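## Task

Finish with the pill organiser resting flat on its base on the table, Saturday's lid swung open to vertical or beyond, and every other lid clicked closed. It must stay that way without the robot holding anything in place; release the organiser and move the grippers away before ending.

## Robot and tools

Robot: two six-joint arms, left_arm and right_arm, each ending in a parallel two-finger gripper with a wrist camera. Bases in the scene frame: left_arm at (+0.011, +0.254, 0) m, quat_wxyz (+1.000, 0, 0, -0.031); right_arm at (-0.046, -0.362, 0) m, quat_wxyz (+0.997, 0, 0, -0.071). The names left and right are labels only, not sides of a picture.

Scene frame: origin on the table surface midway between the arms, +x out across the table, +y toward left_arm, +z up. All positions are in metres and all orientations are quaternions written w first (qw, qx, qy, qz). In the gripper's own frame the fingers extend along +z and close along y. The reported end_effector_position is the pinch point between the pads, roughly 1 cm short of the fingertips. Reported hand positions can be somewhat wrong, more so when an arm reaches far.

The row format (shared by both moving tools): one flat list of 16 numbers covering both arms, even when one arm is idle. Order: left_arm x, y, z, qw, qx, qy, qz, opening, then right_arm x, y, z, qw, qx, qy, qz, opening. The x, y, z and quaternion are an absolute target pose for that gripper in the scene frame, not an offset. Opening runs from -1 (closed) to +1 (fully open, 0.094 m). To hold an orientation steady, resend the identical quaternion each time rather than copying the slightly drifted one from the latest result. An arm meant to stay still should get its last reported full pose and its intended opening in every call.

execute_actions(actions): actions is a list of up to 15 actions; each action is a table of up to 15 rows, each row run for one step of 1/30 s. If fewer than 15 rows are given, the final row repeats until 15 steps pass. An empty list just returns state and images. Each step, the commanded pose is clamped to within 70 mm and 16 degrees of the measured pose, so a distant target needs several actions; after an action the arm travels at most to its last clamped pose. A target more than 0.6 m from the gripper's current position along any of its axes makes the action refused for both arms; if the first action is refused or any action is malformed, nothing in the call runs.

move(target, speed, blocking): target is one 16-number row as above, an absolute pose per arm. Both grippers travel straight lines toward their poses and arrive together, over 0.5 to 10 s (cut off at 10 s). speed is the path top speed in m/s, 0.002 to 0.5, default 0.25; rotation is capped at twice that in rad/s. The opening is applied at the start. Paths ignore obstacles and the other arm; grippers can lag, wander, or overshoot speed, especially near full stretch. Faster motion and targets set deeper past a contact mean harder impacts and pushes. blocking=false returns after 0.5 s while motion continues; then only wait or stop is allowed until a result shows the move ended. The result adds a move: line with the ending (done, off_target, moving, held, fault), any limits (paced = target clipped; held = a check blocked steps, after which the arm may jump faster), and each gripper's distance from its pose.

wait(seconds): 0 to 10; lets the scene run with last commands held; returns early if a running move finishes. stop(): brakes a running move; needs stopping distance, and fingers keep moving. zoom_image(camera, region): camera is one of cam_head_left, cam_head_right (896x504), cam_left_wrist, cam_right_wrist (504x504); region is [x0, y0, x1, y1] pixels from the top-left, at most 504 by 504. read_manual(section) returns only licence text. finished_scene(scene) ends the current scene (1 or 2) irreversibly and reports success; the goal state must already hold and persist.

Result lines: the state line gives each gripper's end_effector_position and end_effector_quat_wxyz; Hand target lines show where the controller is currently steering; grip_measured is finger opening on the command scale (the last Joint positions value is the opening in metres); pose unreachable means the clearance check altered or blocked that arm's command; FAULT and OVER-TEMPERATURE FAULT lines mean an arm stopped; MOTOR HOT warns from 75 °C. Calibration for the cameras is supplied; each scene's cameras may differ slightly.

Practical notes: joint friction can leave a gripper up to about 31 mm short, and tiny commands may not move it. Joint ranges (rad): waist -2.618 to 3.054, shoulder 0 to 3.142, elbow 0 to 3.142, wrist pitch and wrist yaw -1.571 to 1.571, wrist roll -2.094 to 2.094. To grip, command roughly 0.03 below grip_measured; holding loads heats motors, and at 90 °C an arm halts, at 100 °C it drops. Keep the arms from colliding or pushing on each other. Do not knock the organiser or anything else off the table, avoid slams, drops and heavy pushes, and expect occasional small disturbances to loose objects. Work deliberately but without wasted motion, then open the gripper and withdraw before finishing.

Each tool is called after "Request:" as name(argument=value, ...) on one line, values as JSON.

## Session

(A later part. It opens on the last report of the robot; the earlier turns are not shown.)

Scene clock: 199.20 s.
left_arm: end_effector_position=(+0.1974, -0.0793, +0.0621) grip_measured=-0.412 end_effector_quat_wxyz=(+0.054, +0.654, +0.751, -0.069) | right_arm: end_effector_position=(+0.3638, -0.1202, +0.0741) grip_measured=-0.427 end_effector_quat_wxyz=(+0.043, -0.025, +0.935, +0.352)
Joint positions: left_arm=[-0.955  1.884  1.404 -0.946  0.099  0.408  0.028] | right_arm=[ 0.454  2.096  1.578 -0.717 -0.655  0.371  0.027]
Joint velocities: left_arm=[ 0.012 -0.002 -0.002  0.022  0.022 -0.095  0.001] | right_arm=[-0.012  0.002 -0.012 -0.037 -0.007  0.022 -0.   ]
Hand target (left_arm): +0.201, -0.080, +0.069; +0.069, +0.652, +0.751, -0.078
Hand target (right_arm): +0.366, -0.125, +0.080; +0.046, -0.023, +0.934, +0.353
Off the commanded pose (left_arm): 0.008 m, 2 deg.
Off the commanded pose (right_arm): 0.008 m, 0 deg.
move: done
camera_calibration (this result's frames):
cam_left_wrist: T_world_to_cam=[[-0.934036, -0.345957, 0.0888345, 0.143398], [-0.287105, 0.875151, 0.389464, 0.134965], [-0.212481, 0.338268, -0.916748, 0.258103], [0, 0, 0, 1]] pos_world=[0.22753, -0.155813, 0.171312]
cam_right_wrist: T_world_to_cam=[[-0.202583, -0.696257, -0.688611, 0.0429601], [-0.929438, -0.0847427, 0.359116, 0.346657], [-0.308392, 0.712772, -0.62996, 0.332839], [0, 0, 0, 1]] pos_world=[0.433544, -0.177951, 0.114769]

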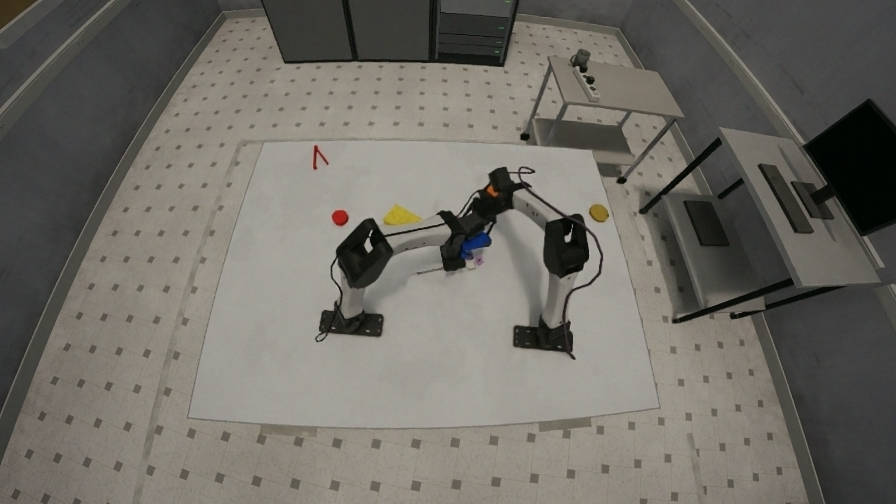

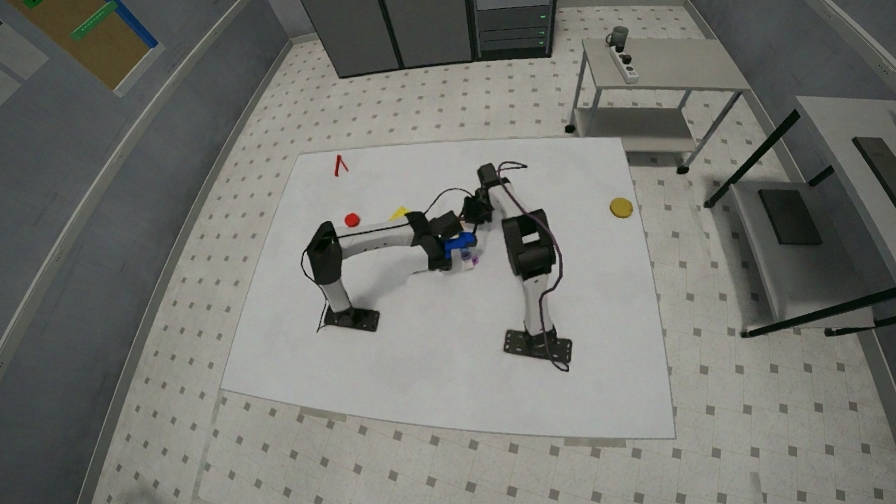

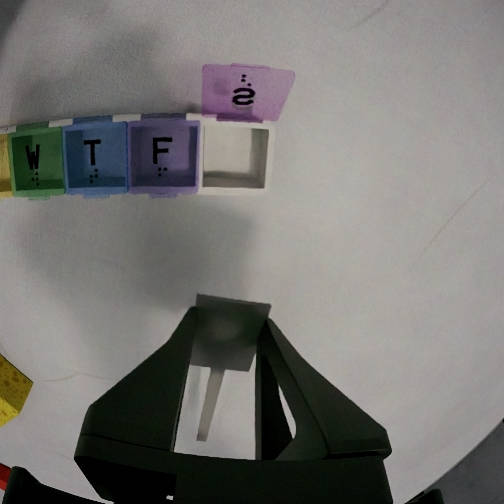

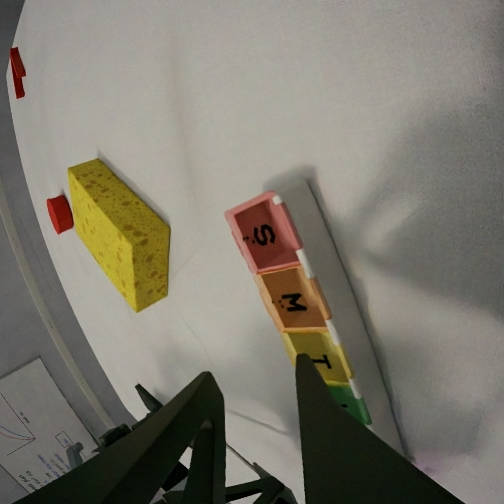

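Request:
move(target=[0.2,-0.01,0.04,0,0.656,0.755,0,-0.7,0.3,-0.25,0.18,0.045,-0.023,0.934,0.353,-0.43], speed=0.1)

Request:
move(target=[0.2,-0.01,0.012,0,0.656,0.755,0,-0.7,0.3,-0.25,0.18,0.045,-0.023,0.934,0.353,-0.43], speed=0.03)

Request:
move(target=[0.2,-0.01,0.014,0,0.656,0.755,0,0.1,0.3,-0.25,0.18,0.045,-0.023,0.934,0.353,-0.43])

Request:
move(target=[0.2,0.08,0.16,0,0.656,0.755,0,0.1,0.3,-0.25,0.18,0.045,-0.023,0.934,0.353,-0.43], speed=0.12)

Scene clock: 203.37 s.
left_arm: end_effector_position=(+0.1987, -0.0166, +0.0329) grip_measured=-0.412 end_effector_quat_wxyz=(-0.004, +0.658, +0.753, -0.002) | right_arm: end_effector_position=(+0.3002, -0.2477, +0.1754) grip_measured=-0.427 end_effector_quat_wxyz=(+0.043, -0.023, +0.935, +0.350)
Joint positions: left_arm=[-0.9    1.858  1.261 -0.98   0.006  0.475  0.028] | right_arm=[ 0.147  1.786  1.573 -1.268 -0.717 -0.013  0.027]
Joint velocities: left_arm=[ 0.007 -0.012 -0.007  0.037 -0.066 -0.051 -0.001] | right_arm=[ 0.002 -0.002 -0.017  0.051  0.037 -0.081 -0.001]
Hand target (left_arm): +0.201, -0.010, +0.039; +0.000, +0.656, +0.755, +0.001
Hand target (right_arm): +0.300, -0.251, +0.181; +0.047, -0.023, +0.935, +0.352
Off the commanded pose (left_arm): 0.010 m, 1 deg.
Off the commanded pose (right_arm): 0.005 m, 0 deg.
move: done
camera_calibration (this result's frames):
cam_left_wrist: T_world_to_cam=[[-0.935666, -0.351841, 0.0271642, 0.171166], [-0.283278, 0.794773, 0.53674, 0.0849913], [-0.210436, 0.494514, -0.843311, 0.210162], [0, 0, 0, 1]] pos_world=[0.228456, -0.111254, 0.126964]
cam_right_wrist: T_world_to_cam=[[-0.206066, -0.696936, -0.68689, 0.0116425], [-0.929669, -0.0796251, 0.359689, 0.241599], [-0.305374, 0.7127, -0.631511, 0.467295], [0, 0, 0, 1]] pos_world=[0.369706, -0.305689, 0.216198]

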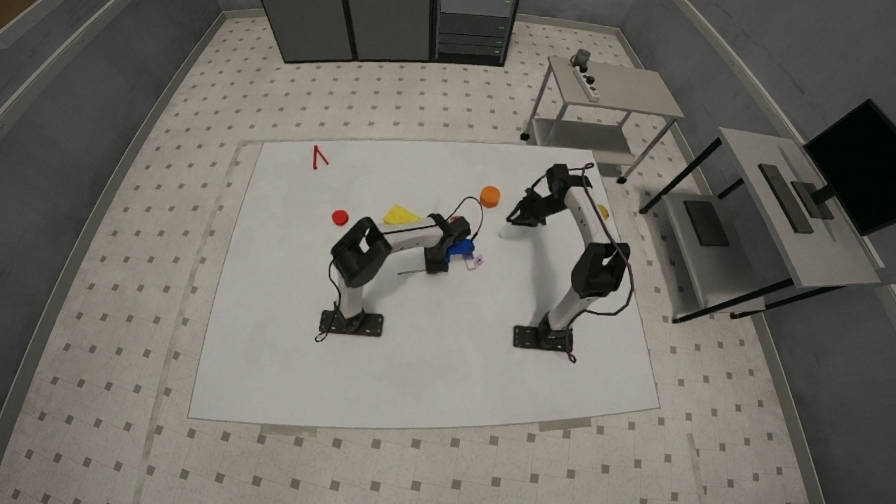

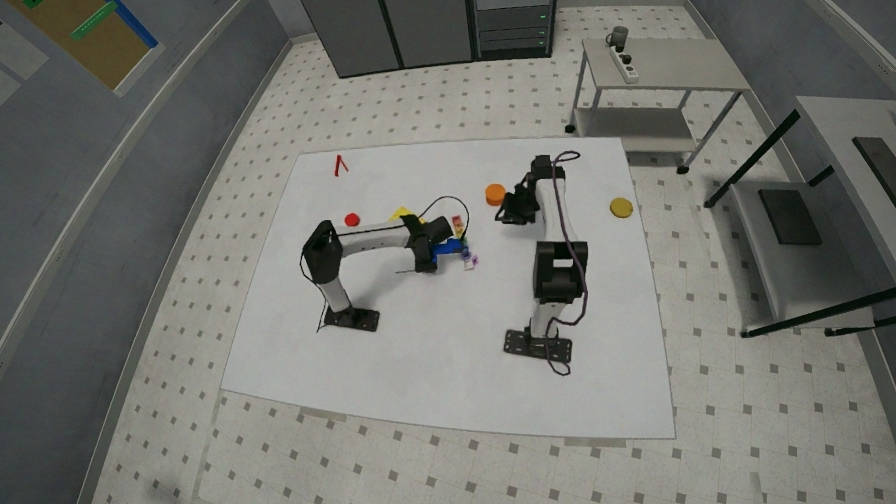

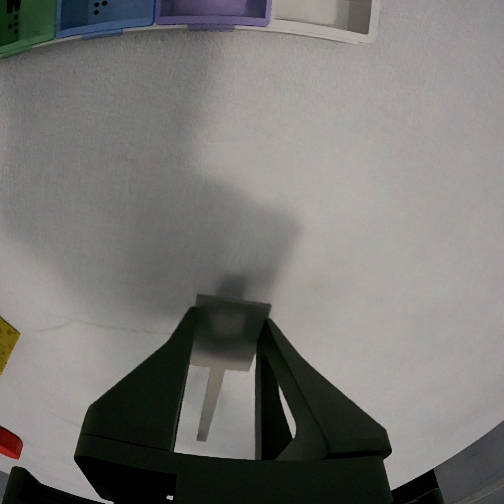

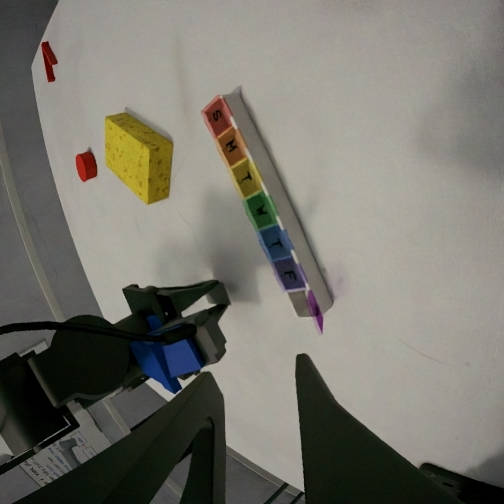

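Scene clock: 204.50 s.
left_arm: end_effector_position=(+0.1967, -0.0138, +0.0177) grip_measured=-0.412 end_effector_quat_wxyz=(+0.002, +0.658, +0.753, -0.004) | right_arm: end_effector_position=(+0.2995, -0.2475, +0.1755) grip_measured=-0.427 end_effector_quat_wxyz=(+0.042, -0.024, +0.935, +0.351)
Joint positions: left_arm=[-0.9    1.858  1.196 -0.905  0.006  0.475  0.028] | right_arm=[ 0.147  1.786  1.573 -1.271 -0.719 -0.016  0.027]
Joint velocities: left_arm=[-0.007 -0.002 -0.027  0.022 -0.007 -0.022 -0.   ] | right_arm=[ 0.007 -0.007 -0.012 -0.066 -0.022 -0.007  0.   ]
Hand target (left_arm): +0.200, -0.010, +0.012; +0.000, +0.656, +0.755, +0.000
Hand target (right_arm): +0.300, -0.250, +0.180; +0.045, -0.023, +0.934, +0.353
Off the commanded pose (left_arm): 0.008 m, 1 deg.
Off the commanded pose (right_arm): 0.005 m, 0 deg.
move: done
camera_calibration (this result's frames):
cam_left_wrist: T_world_to_cam=[[-0.935829, -0.351607, 0.0244346, 0.170803], [-0.286646, 0.799603, 0.527702, 0.0911753], [-0.205082, 0.486835, -0.849078, 0.194511], [0, 0, 0, 1]] pos_world=[0.225868, -0.107543, 0.112868]
cam_right_wrist: T_world_to_cam=[[-0.205339, -0.696277, -0.687775, 0.0118716], [-0.928954, -0.0825177, 0.360881, 0.239759], [-0.308027, 0.713015, -0.629865, 0.467583], [0, 0, 0, 1]] pos_world=[0.369191, -0.305343, 0.216154]

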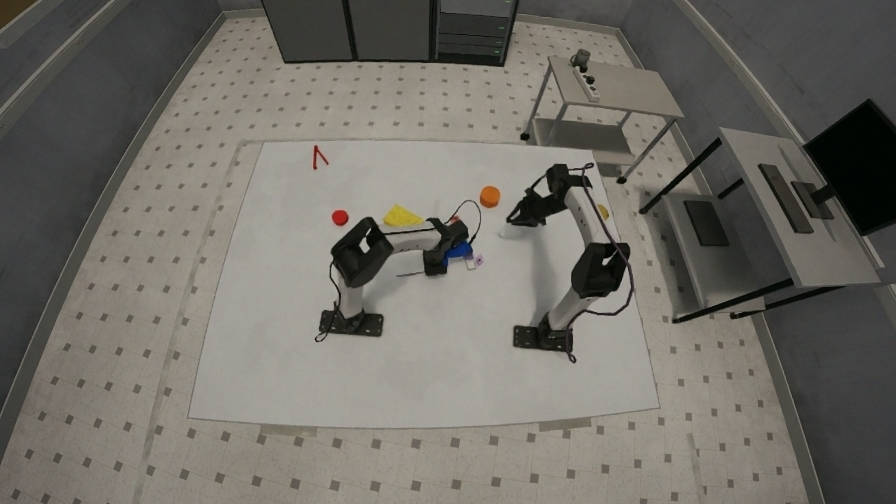

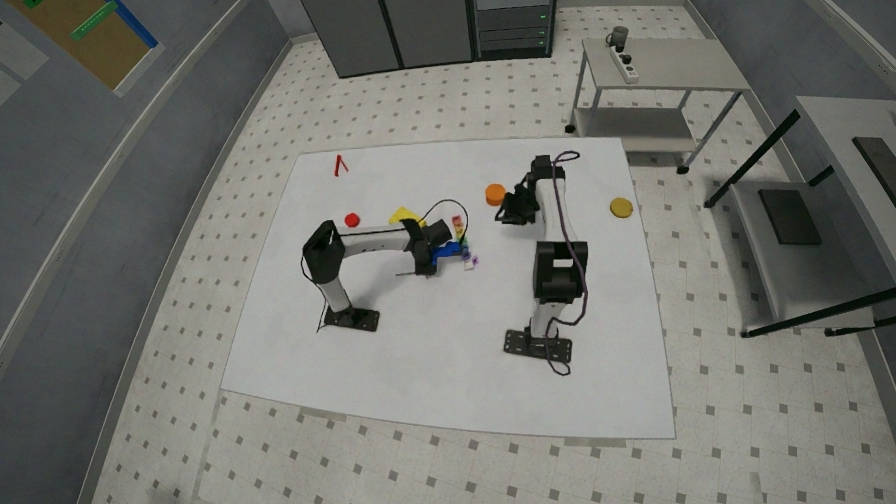

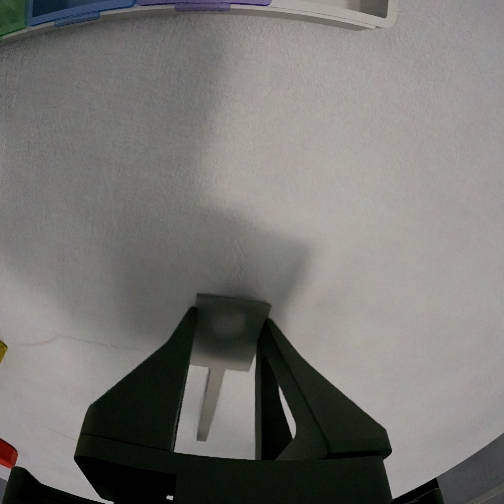

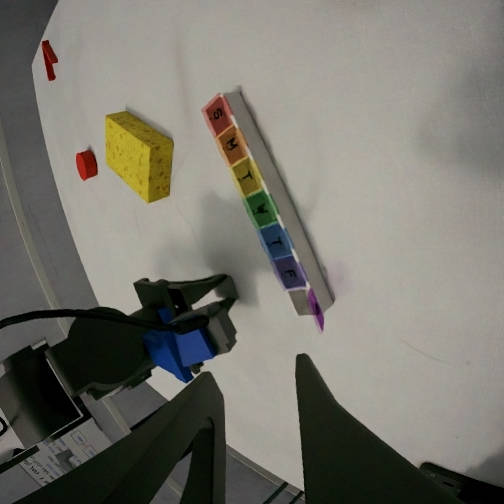

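Scene clock: 205.20 s.
left_arm: end_effector_position=(+0.1967, -0.0138, +0.0177) grip_measured=+0.098 end_effector_quat_wxyz=(+0.002, +0.658, +0.753, -0.004) | right_arm: end_effector_position=(+0.2995, -0.2475, +0.1755) grip_measured=-0.427 end_effector_quat_wxyz=(+0.042, -0.024, +0.935, +0.351)
Joint positions: left_arm=[-0.9    1.858  1.196 -0.905  0.006  0.475  0.052] | right_arm=[ 0.147  1.786  1.573 -1.271 -0.719 -0.016  0.027]
Joint velocities: left_arm=[ 0.002  0.017 -0.002  0.037  0.095 -0.007  0.001] | right_arm=[-0.007 -0.007 -0.007  0.037  0.037 -0.022  0.   ]
Hand target (left_arm): +0.200, -0.010, +0.014; -0.000, +0.656, +0.755, +0.000
Hand target (right_arm): +0.300, -0.250, +0.180; +0.045, -0.023, +0.934, +0.353
Off the commanded pose (left_arm): 0.006 m, 1 deg.
Off the commanded pose (right_arm): 0.005 m, 0 deg.
move: done
camera_calibration (this result's frames):
cam_left_wrist: T_world_to_cam=[[-0.935829, -0.351607, 0.0244346, 0.170803], [-0.286646, 0.799603, 0.527702, 0.0911753], [-0.205082, 0.486835, -0.849078, 0.194511], [0, 0, 0, 1]] pos_world=[0.225868, -0.107543, 0.112868]
cam_right_wrist: T_world_to_cam=[[-0.204967, -0.696352, -0.68781, 0.0117478], [-0.929021, -0.0827748, 0.36065, 0.239756], [-0.308072, 0.712912, -0.629959, 0.467588], [0, 0, 0, 1]] pos_world=[0.369197, -0.305322, 0.216173]

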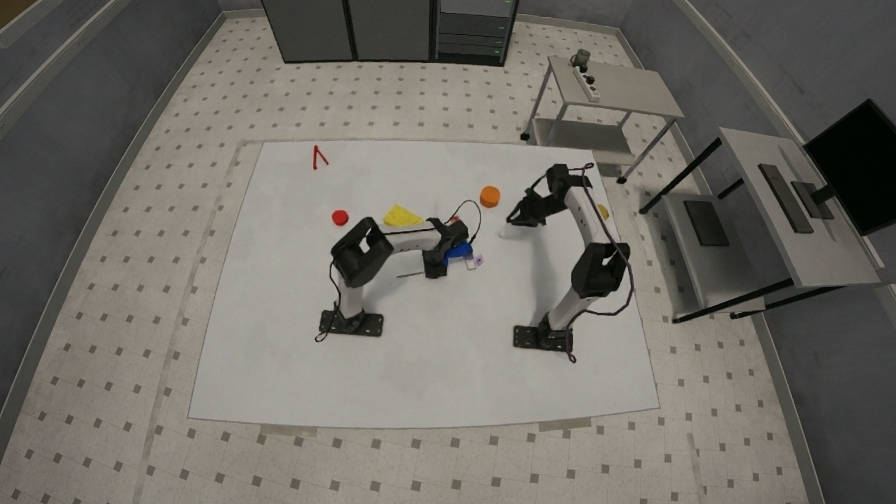

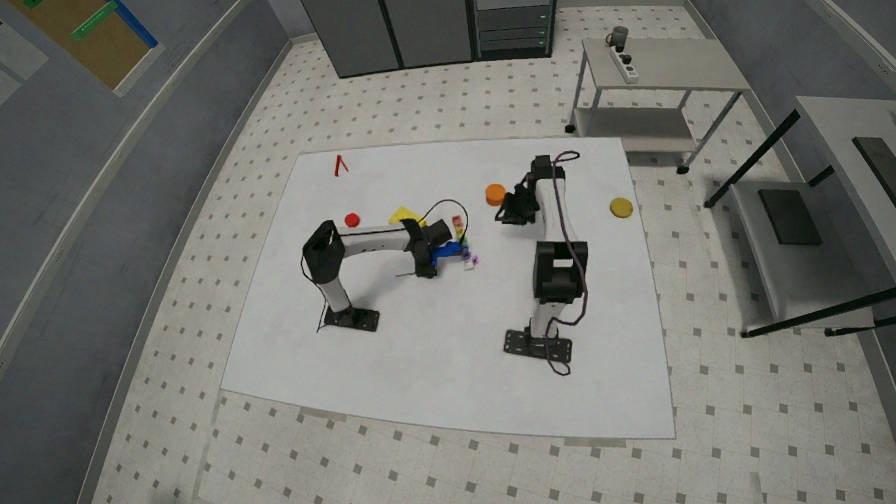

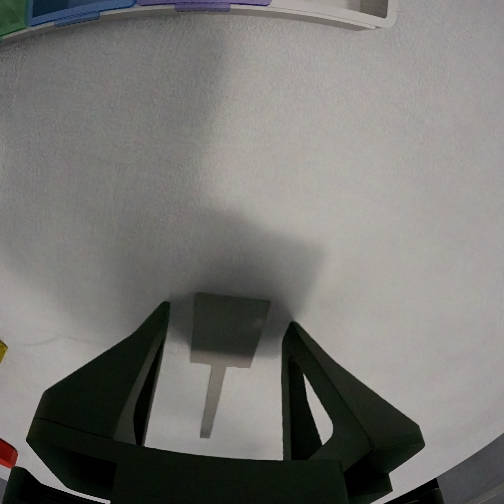

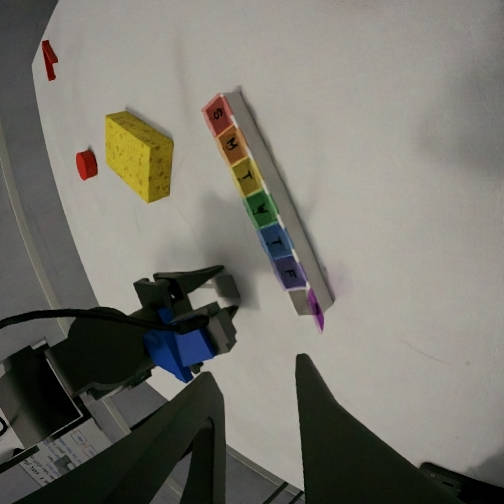

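Scene clock: 207.20 s.
left_arm: end_effector_position=(+0.1961, +0.0799, +0.1507) grip_measured=+0.098 end_effector_quat_wxyz=(-0.012, +0.658, +0.753, -0.001) | right_arm: end_effector_position=(+0.2994, -0.2475, +0.1755) grip_measured=-0.427 end_effector_quat_wxyz=(+0.042, -0.024, +0.935, +0.351)
Joint positions: left_arm=[-0.693  1.528  1.364 -1.431  0.002  0.681  0.052] | right_arm=[ 0.147  1.786  1.573 -1.272 -0.719 -0.016  0.027]
Joint velocities: left_arm=[-0.017 -0.007  0.017 -0.051 -0.022 -0.066 -0.   ] | right_arm=[-0.012 -0.007 -0.022  0.051  0.095 -0.007  0.   ]
Hand target (left_arm): +0.199, +0.083, +0.160; +0.000, +0.656, +0.755, +0.003
Hand target (right_arm): +0.300, -0.250, +0.180; +0.045, -0.023, +0.934, +0.353
Off the commanded pose (left_arm): 0.010 m, 1 deg.
Off the commanded pose (right_arm): 0.005 m, 0 deg.
move: done
camera_calibration (this result's frames):
cam_left_wrist: T_world_to_cam=[[-0.934996, -0.353261, 0.0314642, 0.198846], [-0.278871, 0.787106, 0.550177, -0.0579748], [-0.219122, 0.505639, -0.834455, 0.26071], [0, 0, 0, 1]] pos_world=[0.22688, -0.0159479, 0.24319]
cam_right_wrist: T_world_to_cam=[[-0.205229, -0.696353, -0.687731, 0.0117916], [-0.928883, -0.0827743, 0.361004, 0.239583], [-0.308313, 0.712911, -0.629843, 0.467611], [0, 0, 0, 1]] pos_world=[0.369135, -0.305322, 0.21614]

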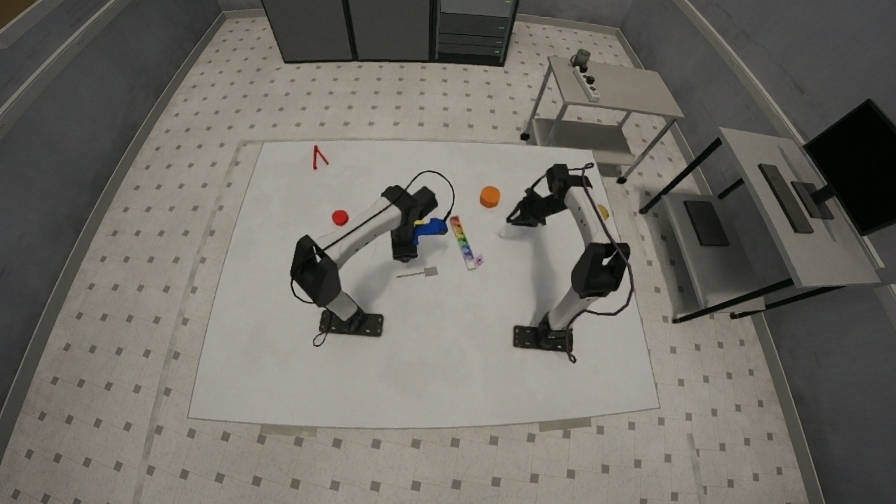

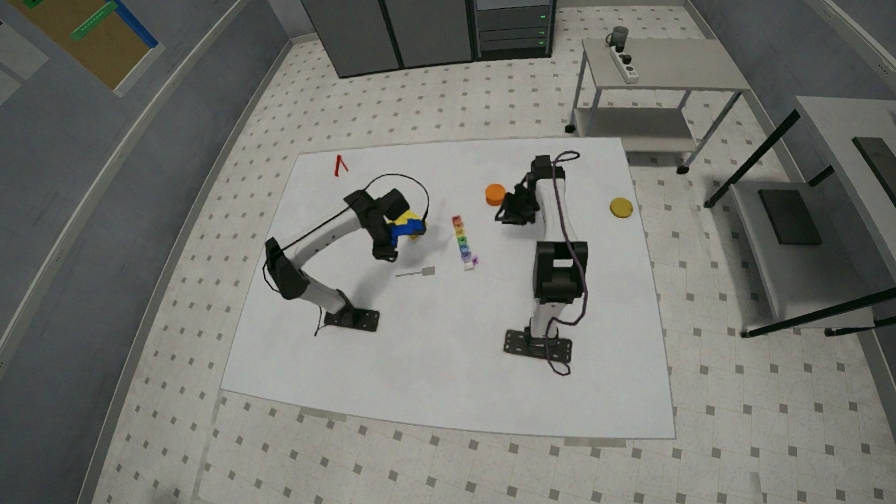

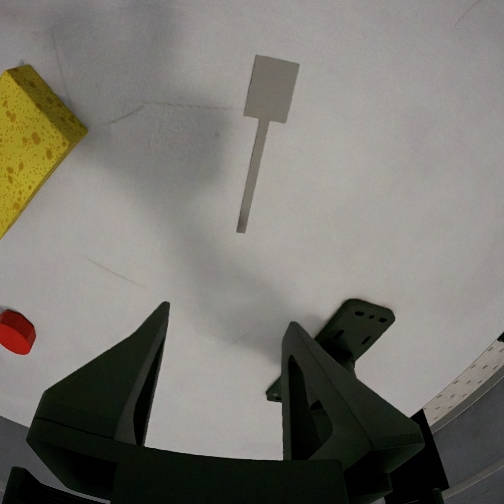

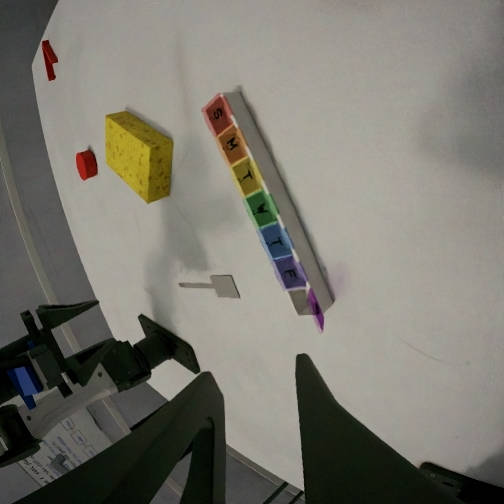

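Request:
finished_scene(scene=2)

The scene is finished: the task was done.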